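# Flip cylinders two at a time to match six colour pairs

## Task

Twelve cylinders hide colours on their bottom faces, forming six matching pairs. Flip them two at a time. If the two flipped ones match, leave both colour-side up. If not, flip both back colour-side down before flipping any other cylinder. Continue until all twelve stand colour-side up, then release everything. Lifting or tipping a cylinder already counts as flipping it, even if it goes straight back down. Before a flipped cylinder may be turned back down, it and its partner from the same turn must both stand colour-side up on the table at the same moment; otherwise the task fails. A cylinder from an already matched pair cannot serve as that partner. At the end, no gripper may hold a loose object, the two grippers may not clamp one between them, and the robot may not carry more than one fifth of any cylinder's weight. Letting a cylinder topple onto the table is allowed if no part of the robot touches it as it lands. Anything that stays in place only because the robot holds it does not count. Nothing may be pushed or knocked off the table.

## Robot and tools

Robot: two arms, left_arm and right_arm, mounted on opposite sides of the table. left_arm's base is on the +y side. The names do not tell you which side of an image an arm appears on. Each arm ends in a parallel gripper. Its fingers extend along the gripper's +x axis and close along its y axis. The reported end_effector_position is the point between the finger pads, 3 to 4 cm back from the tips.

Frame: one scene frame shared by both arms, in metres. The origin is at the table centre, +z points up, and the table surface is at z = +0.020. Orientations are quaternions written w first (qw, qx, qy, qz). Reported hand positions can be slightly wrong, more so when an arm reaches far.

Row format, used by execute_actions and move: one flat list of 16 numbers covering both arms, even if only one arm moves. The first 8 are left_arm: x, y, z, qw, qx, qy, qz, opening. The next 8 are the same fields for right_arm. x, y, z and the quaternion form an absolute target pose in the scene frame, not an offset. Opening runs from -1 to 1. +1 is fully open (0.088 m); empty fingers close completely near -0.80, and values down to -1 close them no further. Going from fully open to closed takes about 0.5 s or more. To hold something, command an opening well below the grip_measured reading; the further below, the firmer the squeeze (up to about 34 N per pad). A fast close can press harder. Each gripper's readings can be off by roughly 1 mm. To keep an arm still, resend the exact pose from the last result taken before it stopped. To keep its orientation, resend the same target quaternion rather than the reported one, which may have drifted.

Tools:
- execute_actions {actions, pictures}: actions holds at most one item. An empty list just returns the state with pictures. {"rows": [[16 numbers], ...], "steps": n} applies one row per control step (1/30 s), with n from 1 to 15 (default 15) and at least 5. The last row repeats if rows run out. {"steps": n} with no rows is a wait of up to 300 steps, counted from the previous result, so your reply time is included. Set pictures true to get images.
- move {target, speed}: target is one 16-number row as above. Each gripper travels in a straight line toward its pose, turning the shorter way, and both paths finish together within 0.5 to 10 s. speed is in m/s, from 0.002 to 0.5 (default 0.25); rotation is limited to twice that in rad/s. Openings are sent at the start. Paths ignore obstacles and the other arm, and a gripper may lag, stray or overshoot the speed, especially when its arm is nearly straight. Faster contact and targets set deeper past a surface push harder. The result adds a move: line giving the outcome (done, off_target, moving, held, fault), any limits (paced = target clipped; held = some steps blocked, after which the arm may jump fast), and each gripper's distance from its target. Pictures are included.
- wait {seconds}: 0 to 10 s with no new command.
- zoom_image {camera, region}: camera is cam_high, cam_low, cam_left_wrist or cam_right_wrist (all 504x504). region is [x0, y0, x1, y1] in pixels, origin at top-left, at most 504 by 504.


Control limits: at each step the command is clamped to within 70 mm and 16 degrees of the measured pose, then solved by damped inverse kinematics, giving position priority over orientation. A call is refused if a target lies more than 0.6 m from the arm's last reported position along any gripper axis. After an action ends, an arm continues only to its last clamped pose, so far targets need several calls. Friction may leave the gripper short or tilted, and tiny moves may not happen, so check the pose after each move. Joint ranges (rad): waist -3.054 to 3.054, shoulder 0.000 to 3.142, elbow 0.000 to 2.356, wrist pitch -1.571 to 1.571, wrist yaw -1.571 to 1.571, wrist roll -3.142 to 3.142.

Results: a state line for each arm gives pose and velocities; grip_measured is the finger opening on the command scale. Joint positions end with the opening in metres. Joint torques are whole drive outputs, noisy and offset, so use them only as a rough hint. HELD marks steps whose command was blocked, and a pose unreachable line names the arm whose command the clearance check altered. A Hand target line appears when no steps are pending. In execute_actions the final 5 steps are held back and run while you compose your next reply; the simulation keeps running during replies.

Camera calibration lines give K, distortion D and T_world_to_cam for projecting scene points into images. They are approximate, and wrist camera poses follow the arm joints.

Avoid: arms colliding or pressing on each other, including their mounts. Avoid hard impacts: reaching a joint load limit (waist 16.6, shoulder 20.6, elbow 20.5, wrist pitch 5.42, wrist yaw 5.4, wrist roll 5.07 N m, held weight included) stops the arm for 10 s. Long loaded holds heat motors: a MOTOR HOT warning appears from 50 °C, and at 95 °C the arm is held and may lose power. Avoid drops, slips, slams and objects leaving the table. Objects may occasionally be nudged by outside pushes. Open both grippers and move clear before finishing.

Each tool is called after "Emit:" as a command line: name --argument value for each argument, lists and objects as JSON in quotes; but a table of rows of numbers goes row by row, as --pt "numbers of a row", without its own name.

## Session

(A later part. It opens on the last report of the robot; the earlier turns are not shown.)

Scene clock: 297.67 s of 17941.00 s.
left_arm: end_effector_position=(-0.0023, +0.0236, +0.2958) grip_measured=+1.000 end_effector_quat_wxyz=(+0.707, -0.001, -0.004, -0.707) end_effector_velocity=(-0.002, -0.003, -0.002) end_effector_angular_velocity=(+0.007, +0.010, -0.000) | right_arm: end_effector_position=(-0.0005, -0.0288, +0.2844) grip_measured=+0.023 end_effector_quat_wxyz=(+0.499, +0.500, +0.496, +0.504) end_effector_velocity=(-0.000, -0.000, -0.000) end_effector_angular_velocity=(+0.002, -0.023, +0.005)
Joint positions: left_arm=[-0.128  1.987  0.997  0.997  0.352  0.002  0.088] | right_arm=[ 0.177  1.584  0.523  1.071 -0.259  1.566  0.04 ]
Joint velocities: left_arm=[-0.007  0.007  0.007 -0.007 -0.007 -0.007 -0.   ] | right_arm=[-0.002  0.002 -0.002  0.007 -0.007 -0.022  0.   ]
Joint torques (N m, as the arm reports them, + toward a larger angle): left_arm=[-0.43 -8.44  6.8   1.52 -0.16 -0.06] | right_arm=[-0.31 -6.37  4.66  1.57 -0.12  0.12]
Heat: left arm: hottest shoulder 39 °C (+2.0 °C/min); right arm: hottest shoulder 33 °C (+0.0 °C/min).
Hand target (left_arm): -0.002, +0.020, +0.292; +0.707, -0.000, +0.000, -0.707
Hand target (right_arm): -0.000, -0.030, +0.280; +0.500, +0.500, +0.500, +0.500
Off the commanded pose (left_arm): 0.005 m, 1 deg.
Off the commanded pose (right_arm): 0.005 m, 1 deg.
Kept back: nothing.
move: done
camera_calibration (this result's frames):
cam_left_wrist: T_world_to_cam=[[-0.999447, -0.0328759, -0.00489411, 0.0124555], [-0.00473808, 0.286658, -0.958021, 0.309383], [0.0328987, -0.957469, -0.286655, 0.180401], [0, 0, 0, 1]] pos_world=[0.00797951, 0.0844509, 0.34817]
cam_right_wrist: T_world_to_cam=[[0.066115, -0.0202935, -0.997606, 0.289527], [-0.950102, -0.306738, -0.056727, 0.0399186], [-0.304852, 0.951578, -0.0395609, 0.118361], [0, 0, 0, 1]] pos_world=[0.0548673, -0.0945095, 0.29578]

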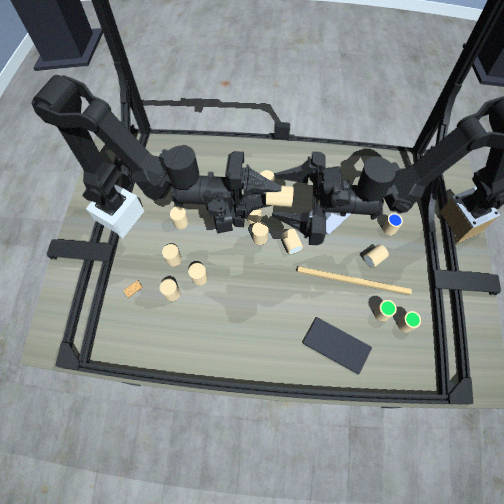

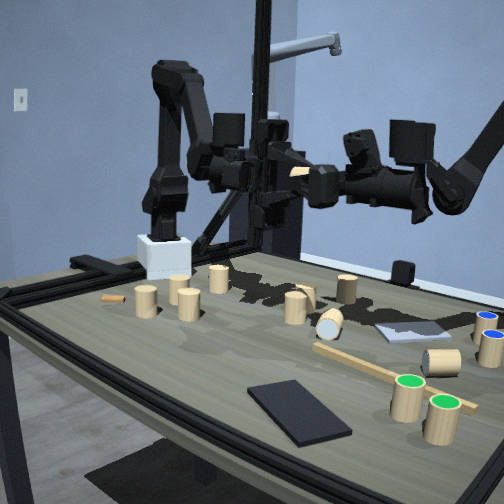

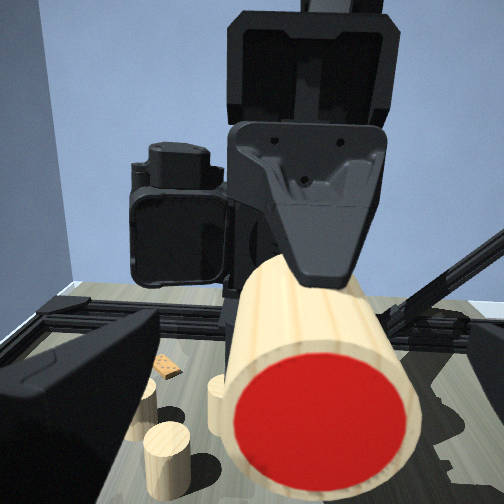

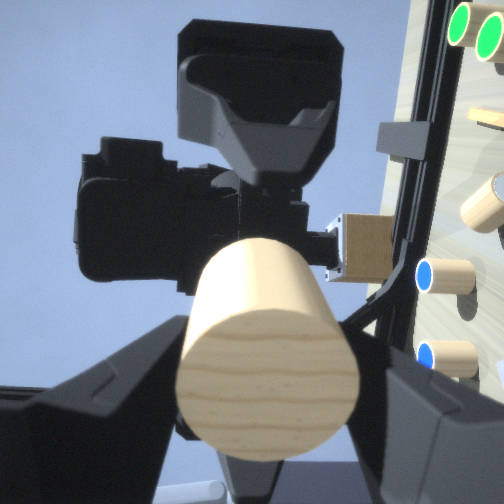

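Emit:
execute_actions --actions '[{"rows":[[0.002,0.02,0.292,0.707,0,0,-0.707,0.7,0,-0.03,0.28,0.5,0.5,0.5,0.5,-0.3]],"steps":8}]'

Emit:
execute_actions --actions '[{"rows":[[0.002,0.02,0.292,0.707,0,0,-0.707,-0.3,0,-0.03,0.28,0.5,0.5,0.5,0.5,-0.3]],"steps":14}]'

Emit:
execute_actions --actions '[{"rows":[[0.002,0.02,0.292,0.707,0,0,-0.707,-0.3,0,-0.03,0.28,0.5,0.5,0.5,0.5,0.6]],"steps":12}]'

Emit:
move --target '[0,0.08,0.293,0.707,0,0,-0.707,-0.3,0,-0.07,0.28,0.5,0.5,0.5,0.5,0.6]' --speed 0.3

Emit:
move --target '[0.25,0.29,0.165,0.5,0.5,0.5,-0.5,-0.3,0.046,-0.254,0.155,0.5,-0.5,0.5,0.5,0.6]' --speed 0.5

Emit:
move --target '[0.25,0.29,0.069,0.5,0.5,0.5,-0.5,-0.3,0.046,-0.254,0.072,0.5,-0.5,0.5,0.5,0.6]' --speed 0.12

Scene clock: 298.20 s of 17941.00 s.
left_arm: end_effector_position=(-0.0018, +0.0227, +0.2958) grip_measured=+0.831 end_effector_quat_wxyz=(+0.707, -0.001, -0.004, -0.707) end_effector_velocity=(+0.008, -0.005, -0.001) end_effector_angular_velocity=(+0.007, +0.010, -0.005) | right_arm: end_effector_position=(-0.0005, -0.0288, +0.2843) grip_measured=+0.023 end_effector_quat_wxyz=(+0.500, +0.500, +0.496, +0.504) end_effector_velocity=(-0.000, -0.001, +0.002) end_effector_angular_velocity=(+0.007, +0.005, +0.005)
Joint positions: left_arm=[-0.127  1.989  1.002  0.994  0.352  0.002  0.08 ] | right_arm=[ 0.177  1.584  0.522  1.071 -0.259  1.566  0.04 ]
Joint velocities: left_arm=[ 0.017  0.022  0.037 -0.022  0.022 -0.007 -0.06 ] | right_arm=[-0.002 -0.002 -0.002  0.007 -0.007  0.007 -0.   ]
Joint torques (N m, as the arm reports them, + toward a larger angle): left_arm=[ 0.35 -8.35  6.74  1.53  0.16 -0.03] | right_arm=[-0.3  -6.42  4.64  1.57 -0.12  0.11]
Heat: left arm: hottest shoulder 38 °C (+1.0 °C/min); right arm: hottest shoulder 33 °C (+0.0 °C/min).
Steps of this call (steps 1 to 13: nothing new was sent; steps 14 to 16: the first 3 steps of this action). Readings (end_effector_position):
14: left_arm (-0.0021, +0.0232, +0.2958) | right_arm (-0.0005, -0.0288, +0.2843)
15: left_arm (-0.0020, +0.0229, +0.2959) | right_arm (-0.0005, -0.0288, +0.2843)
16: the state above

Scene clock: 298.67 s of 17941.00 s.
left_arm: end_effector_position=(+0.0003, +0.0226, +0.2961) grip_measured=+0.018 end_effector_quat_wxyz=(+0.708, -0.001, -0.004, -0.707) end_effector_velocity=(-0.005, +0.001, +0.001) end_effector_angular_velocity=(+0.002, +0.008, -0.024) | right_arm: end_effector_position=(-0.0007, -0.0288, +0.2843) grip_measured=+0.023 end_effector_quat_wxyz=(+0.499, +0.500, +0.496, +0.504) end_effector_velocity=(-0.001, -0.002, -0.003) end_effector_angular_velocity=(-0.012, -0.004, +0.005)
Joint positions: left_arm=[-0.123  1.991  1.006  0.993  0.356  0.002  0.04 ] | right_arm=[ 0.177  1.584  0.522  1.071 -0.26   1.566  0.04 ]
Joint velocities: left_arm=[-0.002 -0.007 -0.002 -0.007  0.022 -0.007 -0.   ] | right_arm=[-0.002 -0.002 -0.007 -0.007 -0.007 -0.007 -0.   ]
Joint torques (N m, as the arm reports them, + toward a larger angle): left_arm=[ 0.24 -8.35  6.65  1.52  0.19 -0.05] | right_arm=[-0.32 -6.42  4.69  1.57 -0.1   0.11]
Heat: left arm: hottest shoulder 38 °C (+1.0 °C/min); right arm: hottest shoulder 33 °C (+0.0 °C/min).
Off your previous action's commanded pose (left_arm): 0.005 m, 1 deg at its last step (step 5 of this call).
Off your previous action's commanded pose (right_arm): 0.004 m, 1 deg at its last step (step 5 of this call).
Steps of this call (steps 1 to 5: the last 5 steps of your previous action; steps 6 to 14: the first 9 steps of this action). Readings (end_effector_position):
6: left_arm (-0.0000, +0.0226, +0.2961) | right_arm (-0.0005, -0.0288, +0.2843)
7: left_arm (-0.0001, +0.0226, +0.2962) | right_arm (-0.0005, -0.0288, +0.2843)
9: left_arm (+0.0001, +0.0226, +0.2962) | right_arm (-0.0005, -0.0288, +0.2843)
13: left_arm (+0.0003, +0.0226, +0.2961) | right_arm (-0.0007, -0.0288, +0.2843)
14: the state above

Scene clock: 299.07 s of 17941.00 s.
left_arm: end_effector_position=(+0.0003, +0.0224, +0.2946) grip_measured=+0.018 end_effector_quat_wxyz=(+0.707, -0.000, -0.002, -0.707) end_effector_velocity=(-0.000, -0.000, -0.009) end_effector_angular_velocity=(+0.030, +0.004, +0.005) | right_arm: end_effector_position=(-0.0006, -0.0289, +0.2845) grip_measured=+0.496 end_effector_quat_wxyz=(+0.499, +0.500, +0.496, +0.505) end_effector_velocity=(-0.001, -0.002, -0.003) end_effector_angular_velocity=(-0.012, -0.004, +0.005)
Joint positions: left_arm=[-0.123  1.993  1.006  0.991  0.356  0.002  0.04 ] | right_arm=[ 0.177  1.584  0.522  1.072 -0.26   1.566  0.063]
Joint velocities: left_arm=[-0.002  0.007 -0.002 -0.022 -0.007  0.007 -0.   ] | right_arm=[-0.002 -0.002 -0.007 -0.007 -0.007 -0.007  0.061]
Joint torques (N m, as the arm reports them, + toward a larger angle): left_arm=[ 0.14 -8.6   6.51  1.63  0.2  -0.03] | right_arm=[-0.32 -6.41  4.69  1.5  -0.09  0.1 ]
Heat: left arm: hottest shoulder 38 °C (+1.0 °C/min); right arm: hottest shoulder 33 °C (+1.0 °C/min).
Off your previous action's commanded pose (left_arm): 0.005 m, 0 deg at its last step (step 5 of this call).
Off your previous action's commanded pose (right_arm): 0.004 m, 1 deg at its last step (step 5 of this call).
Steps of this call (steps 1 to 5: the last 5 steps of your previous action; steps 6 to 12: the first 7 steps of this action). Readings (end_effector_position):
6: left_arm (+0.0002, +0.0226, +0.2961) | right_arm (-0.0007, -0.0288, +0.2843)
7: left_arm (+0.0002, +0.0226, +0.2961) | right_arm (-0.0006, -0.0289, +0.2843)
9: left_arm (+0.0002, +0.0226, +0.2957) | right_arm (-0.0006, -0.0289, +0.2845)
12: the state above

Scene clock: 300.50 s of 17941.00 s.
left_arm: end_effector_position=(+0.0005, +0.0766, +0.2901) grip_measured=+0.017 end_effector_quat_wxyz=(+0.707, +0.002, +0.003, -0.707) end_effector_velocity=(+0.001, +0.003, -0.001) end_effector_angular_velocity=(+0.007, +0.010, +0.010) | right_arm: end_effector_position=(+0.0002, -0.0672, +0.2820) grip_measured=+0.600 end_effector_quat_wxyz=(+0.500, +0.500, +0.497, +0.503) end_effector_velocity=(+0.001, -0.003, +0.003) end_effector_angular_velocity=(+0.012, +0.004, +0.000)
Joint positions: left_arm=[-0.065  1.853  0.78   1.065  0.415  0.002  0.04 ] | right_arm=[ 0.131  1.442  0.384  1.063 -0.305  1.566  0.068]
Joint velocities: left_arm=[ 0.002 -0.012 -0.012 -0.007 -0.007 -0.007  0.   ] | right_arm=[-0.007 -0.012 -0.007  0.007 -0.007  0.007 -0.   ]
Joint torques (N m, as the arm reports them, + toward a larger angle): left_arm=[  0.18 -10.39   4.16   1.92   0.11  -0.01] | right_arm=[-0.29 -6.83  4.42  1.16 -0.12  0.12]
Heat: left arm: hottest shoulder 39 °C (+2.0 °C/min); right arm: hottest shoulder 33 °C (+1.0 °C/min).
Hand target (left_arm): +0.000, +0.080, +0.293; +0.707, +0.000, -0.000, -0.707
Hand target (right_arm): +0.000, -0.070, +0.280; +0.500, +0.500, +0.500, +0.500
Off your previous action's commanded pose (left_arm): 0.004 m, 0 deg at its last step (step 5 of this call).
Off your previous action's commanded pose (right_arm): 0.005 m, 1 deg at its last step (step 5 of this call).
Off the commanded pose (left_arm): 0.004 m, 0 deg.
Off the commanded pose (right_arm): 0.003 m, 0 deg.
Kept back: nothing.
move: done
camera_calibration (this result's frames):
cam_left_wrist: T_world_to_cam=[[-0.999448, -0.0332229, 0.000180424, 0.0155171], [-0.0101396, 0.29985, -0.953932, 0.2866], [0.0316383, -0.953408, -0.300021, 0.232972], [0, 0, 0, 1]] pos_world=[0.0110437, 0.136696, 0.343291]
cam_right_wrist: T_world_to_cam=[[0.064904, -0.0244375, -0.997592, 0.286011], [-0.950286, -0.306606, -0.0543155, 0.0279647], [-0.30454, 0.951523, -0.0431226, 0.156054], [0, 0, 0, 1]] pos_world=[0.0555361, -0.132926, 0.293571]

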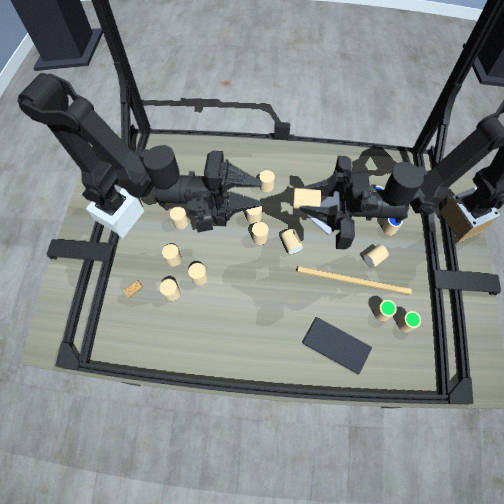

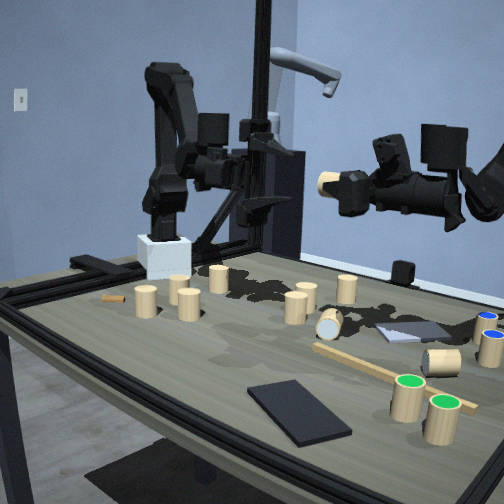

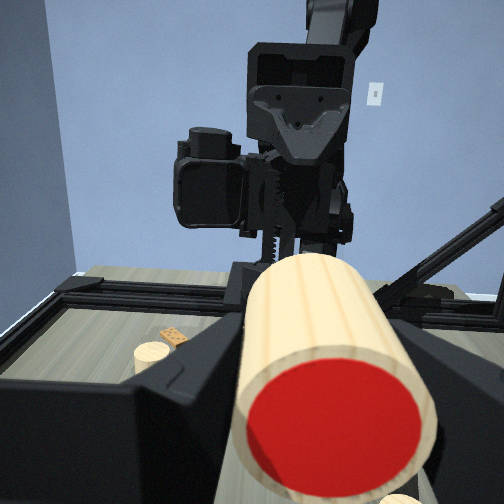

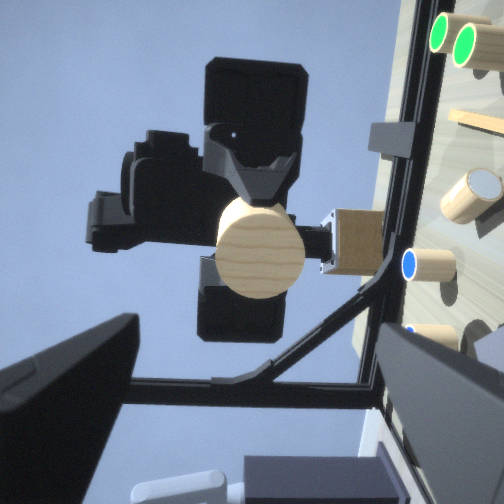

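Scene clock: 303.23 s of 17941.00 s.
left_arm: end_effector_position=(+0.2504, +0.2886, +0.1673) grip_measured=+0.016 end_effector_quat_wxyz=(+0.507, +0.496, +0.498, -0.498) end_effector_velocity=(-0.002, +0.004, +0.000) end_effector_angular_velocity=(+0.033, +0.011, +0.005) | right_arm: end_effector_position=(+0.0469, -0.2527, +0.1603) grip_measured=+0.600 end_effector_quat_wxyz=(+0.502, -0.496, +0.497, +0.505) end_effector_velocity=(+0.002, -0.002, -0.002) end_effector_angular_velocity=(-0.014, -0.017, +0.024)
Joint positions: left_arm=[ 0.531  2.322  1.954 -1.191  0.005  1.     0.04 ] | right_arm=[-0.137  1.397  0.815 -0.979 -0.011 -0.574  0.068]
Joint velocities: left_arm=[-0.002  0.012  0.022 -0.037 -0.022 -0.007  0.   ] | right_arm=[ 0.002  0.002 -0.007  0.007  0.022 -0.022 -0.   ]
Joint torques (N m, as the arm reports them, + toward a larger angle): left_arm=[ -0.11 -10.45   6.65   0.19  -0.12   0.11] | right_arm=[ 0.3  -4.42  4.33  0.29  0.   -0.23]
Heat: left arm: hottest shoulder 39 °C (+2.0 °C/min); right arm: hottest shoulder 33 °C (+1.0 °C/min).
Hand target (left_arm): +0.252, +0.289, +0.163; +0.503, +0.498, +0.501, -0.498
Hand target (right_arm): +0.045, -0.255, +0.156; +0.495, -0.501, +0.499, +0.505
Off the commanded pose (left_arm): 0.003 m, 1 deg.
Off the commanded pose (right_arm): 0.006 m, 1 deg.
Kept back: nothing.
move: done
camera_calibration (this result's frames):
cam_left_wrist: T_world_to_cam=[[-0.999124, -0.0108945, -0.0404076, 0.272642], [-0.0219079, 0.958815, 0.283187, -0.285776], [0.0356582, 0.283824, -0.958213, 0.142402], [0, 0, 0, 1]] pos_world=[0.261065, 0.236559, 0.228396]
cam_right_wrist: T_world_to_cam=[[0.99786, 0.0596062, 0.0268658, -0.0296876], [0.0491346, -0.954755, 0.293306, -0.257467], [0.0431332, -0.291359, -0.955641, 0.157433], [0, 0, 0, 1]] pos_world=[0.0354841, -0.198179, 0.226764]

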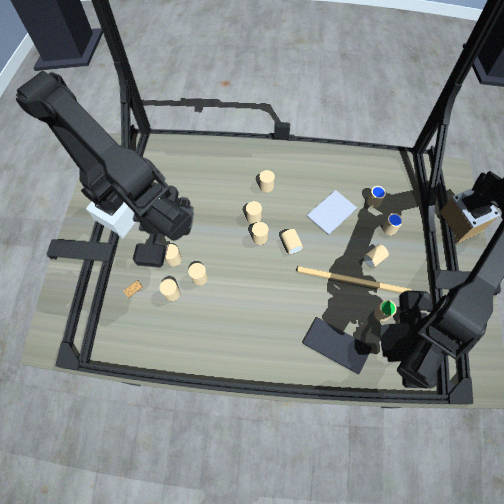

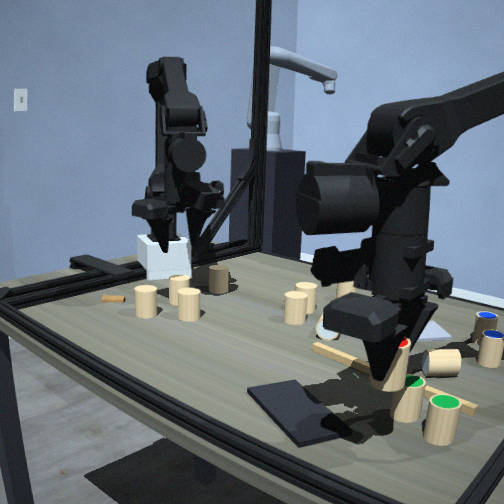

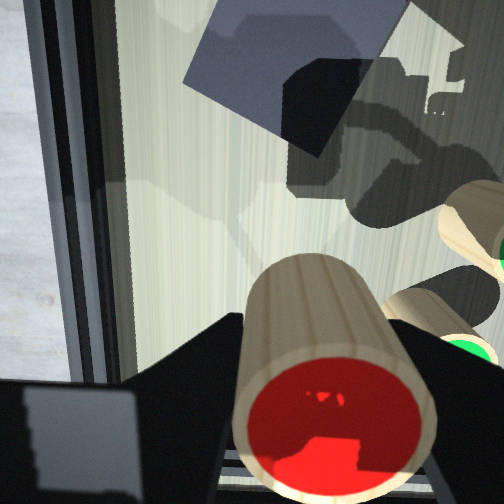

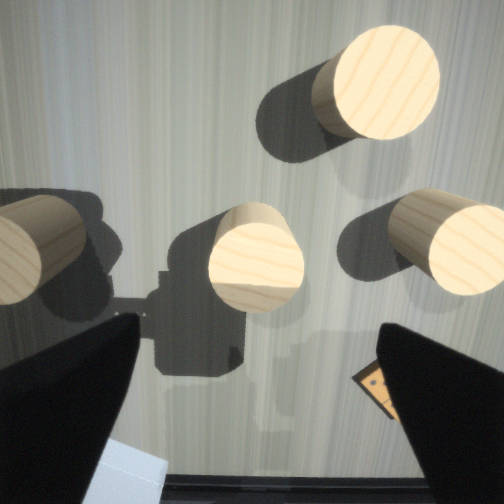

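Scene clock: 304.57 s of 17941.00 s.
left_arm: end_effector_position=(+0.2535, +0.2870, +0.0782) grip_measured=+0.016 end_effector_quat_wxyz=(+0.509, +0.500, +0.493, -0.499) end_effector_velocity=(-0.004, -0.000, -0.002) end_effector_angular_velocity=(+0.013, +0.007, +0.000) | right_arm: end_effector_position=(+0.0475, -0.2519, +0.0761) grip_measured=+0.600 end_effector_quat_wxyz=(+0.504, -0.499, +0.495, +0.503) end_effector_velocity=(-0.006, -0.002, -0.003) end_effector_angular_velocity=(-0.007, +0.030, +0.010)
Joint positions: left_arm=[ 0.531  2.431  1.782 -0.899  0.003  1.008  0.04 ] | right_arm=[-0.132  1.602  0.608 -0.563 -0.003 -0.571  0.068]
Joint velocities: left_arm=[-0.007  0.002 -0.002 -0.007 -0.007 -0.007  0.   ] | right_arm=[ 0.002  0.007 -0.007 -0.007 -0.022 -0.007 -0.   ]
Joint torques (N m, as the arm reports them, + toward a larger angle): left_arm=[  0.26 -10.68   4.25   0.54  -0.1    0.11] | right_arm=[ 0.28 -4.81  3.34  0.3   0.    0.18]
Heat: left arm: hottest shoulder 39 °C (+2.0 °C/min); right arm: hottest elbow 33 °C (+1.0 °C/min).
Hand target (left_arm): +0.250, +0.290, +0.069; +0.500, +0.500, +0.500, -0.500
Hand target (right_arm): +0.045, -0.255, +0.073; +0.500, -0.500, +0.500, +0.500
Off the commanded pose (left_arm): 0.010 m, 1 deg.
Off the commanded pose (right_arm): 0.005 m, 1 deg.
Kept back: nothing.
move: off_target (left_arm)
camera_calibration (this result's frames):
cam_left_wrist: T_world_to_cam=[[-0.998724, -0.00308839, -0.0504152, 0.270536], [-0.0170873, 0.959937, 0.279694, -0.2603], [0.0475316, 0.280198, -0.958765, 0.0554552], [0, 0, 0, 1]] pos_world=[0.263107, 0.235168, 0.139612]
cam_right_wrist: T_world_to_cam=[[0.997517, 0.0606781, 0.0357532, -0.0285166], [0.0475043, -0.954472, 0.294494, -0.23202], [0.0519948, -0.292065, -0.954984, 0.0765273], [0, 0, 0, 1]] pos_world=[0.0354887, -0.197376, 0.142431]

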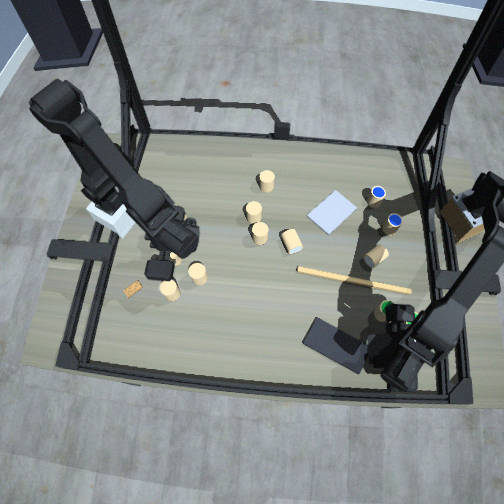

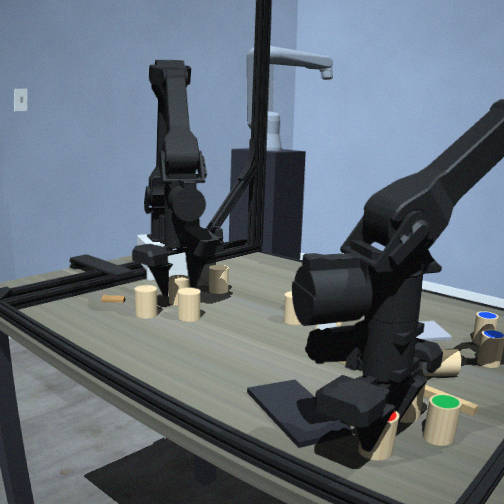

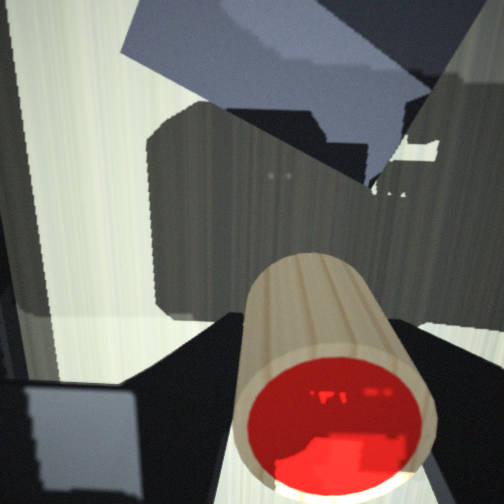

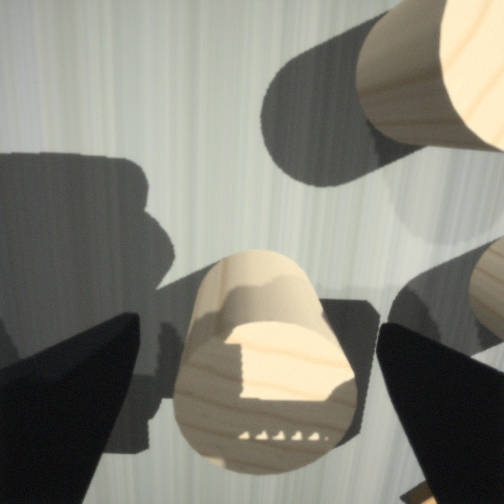

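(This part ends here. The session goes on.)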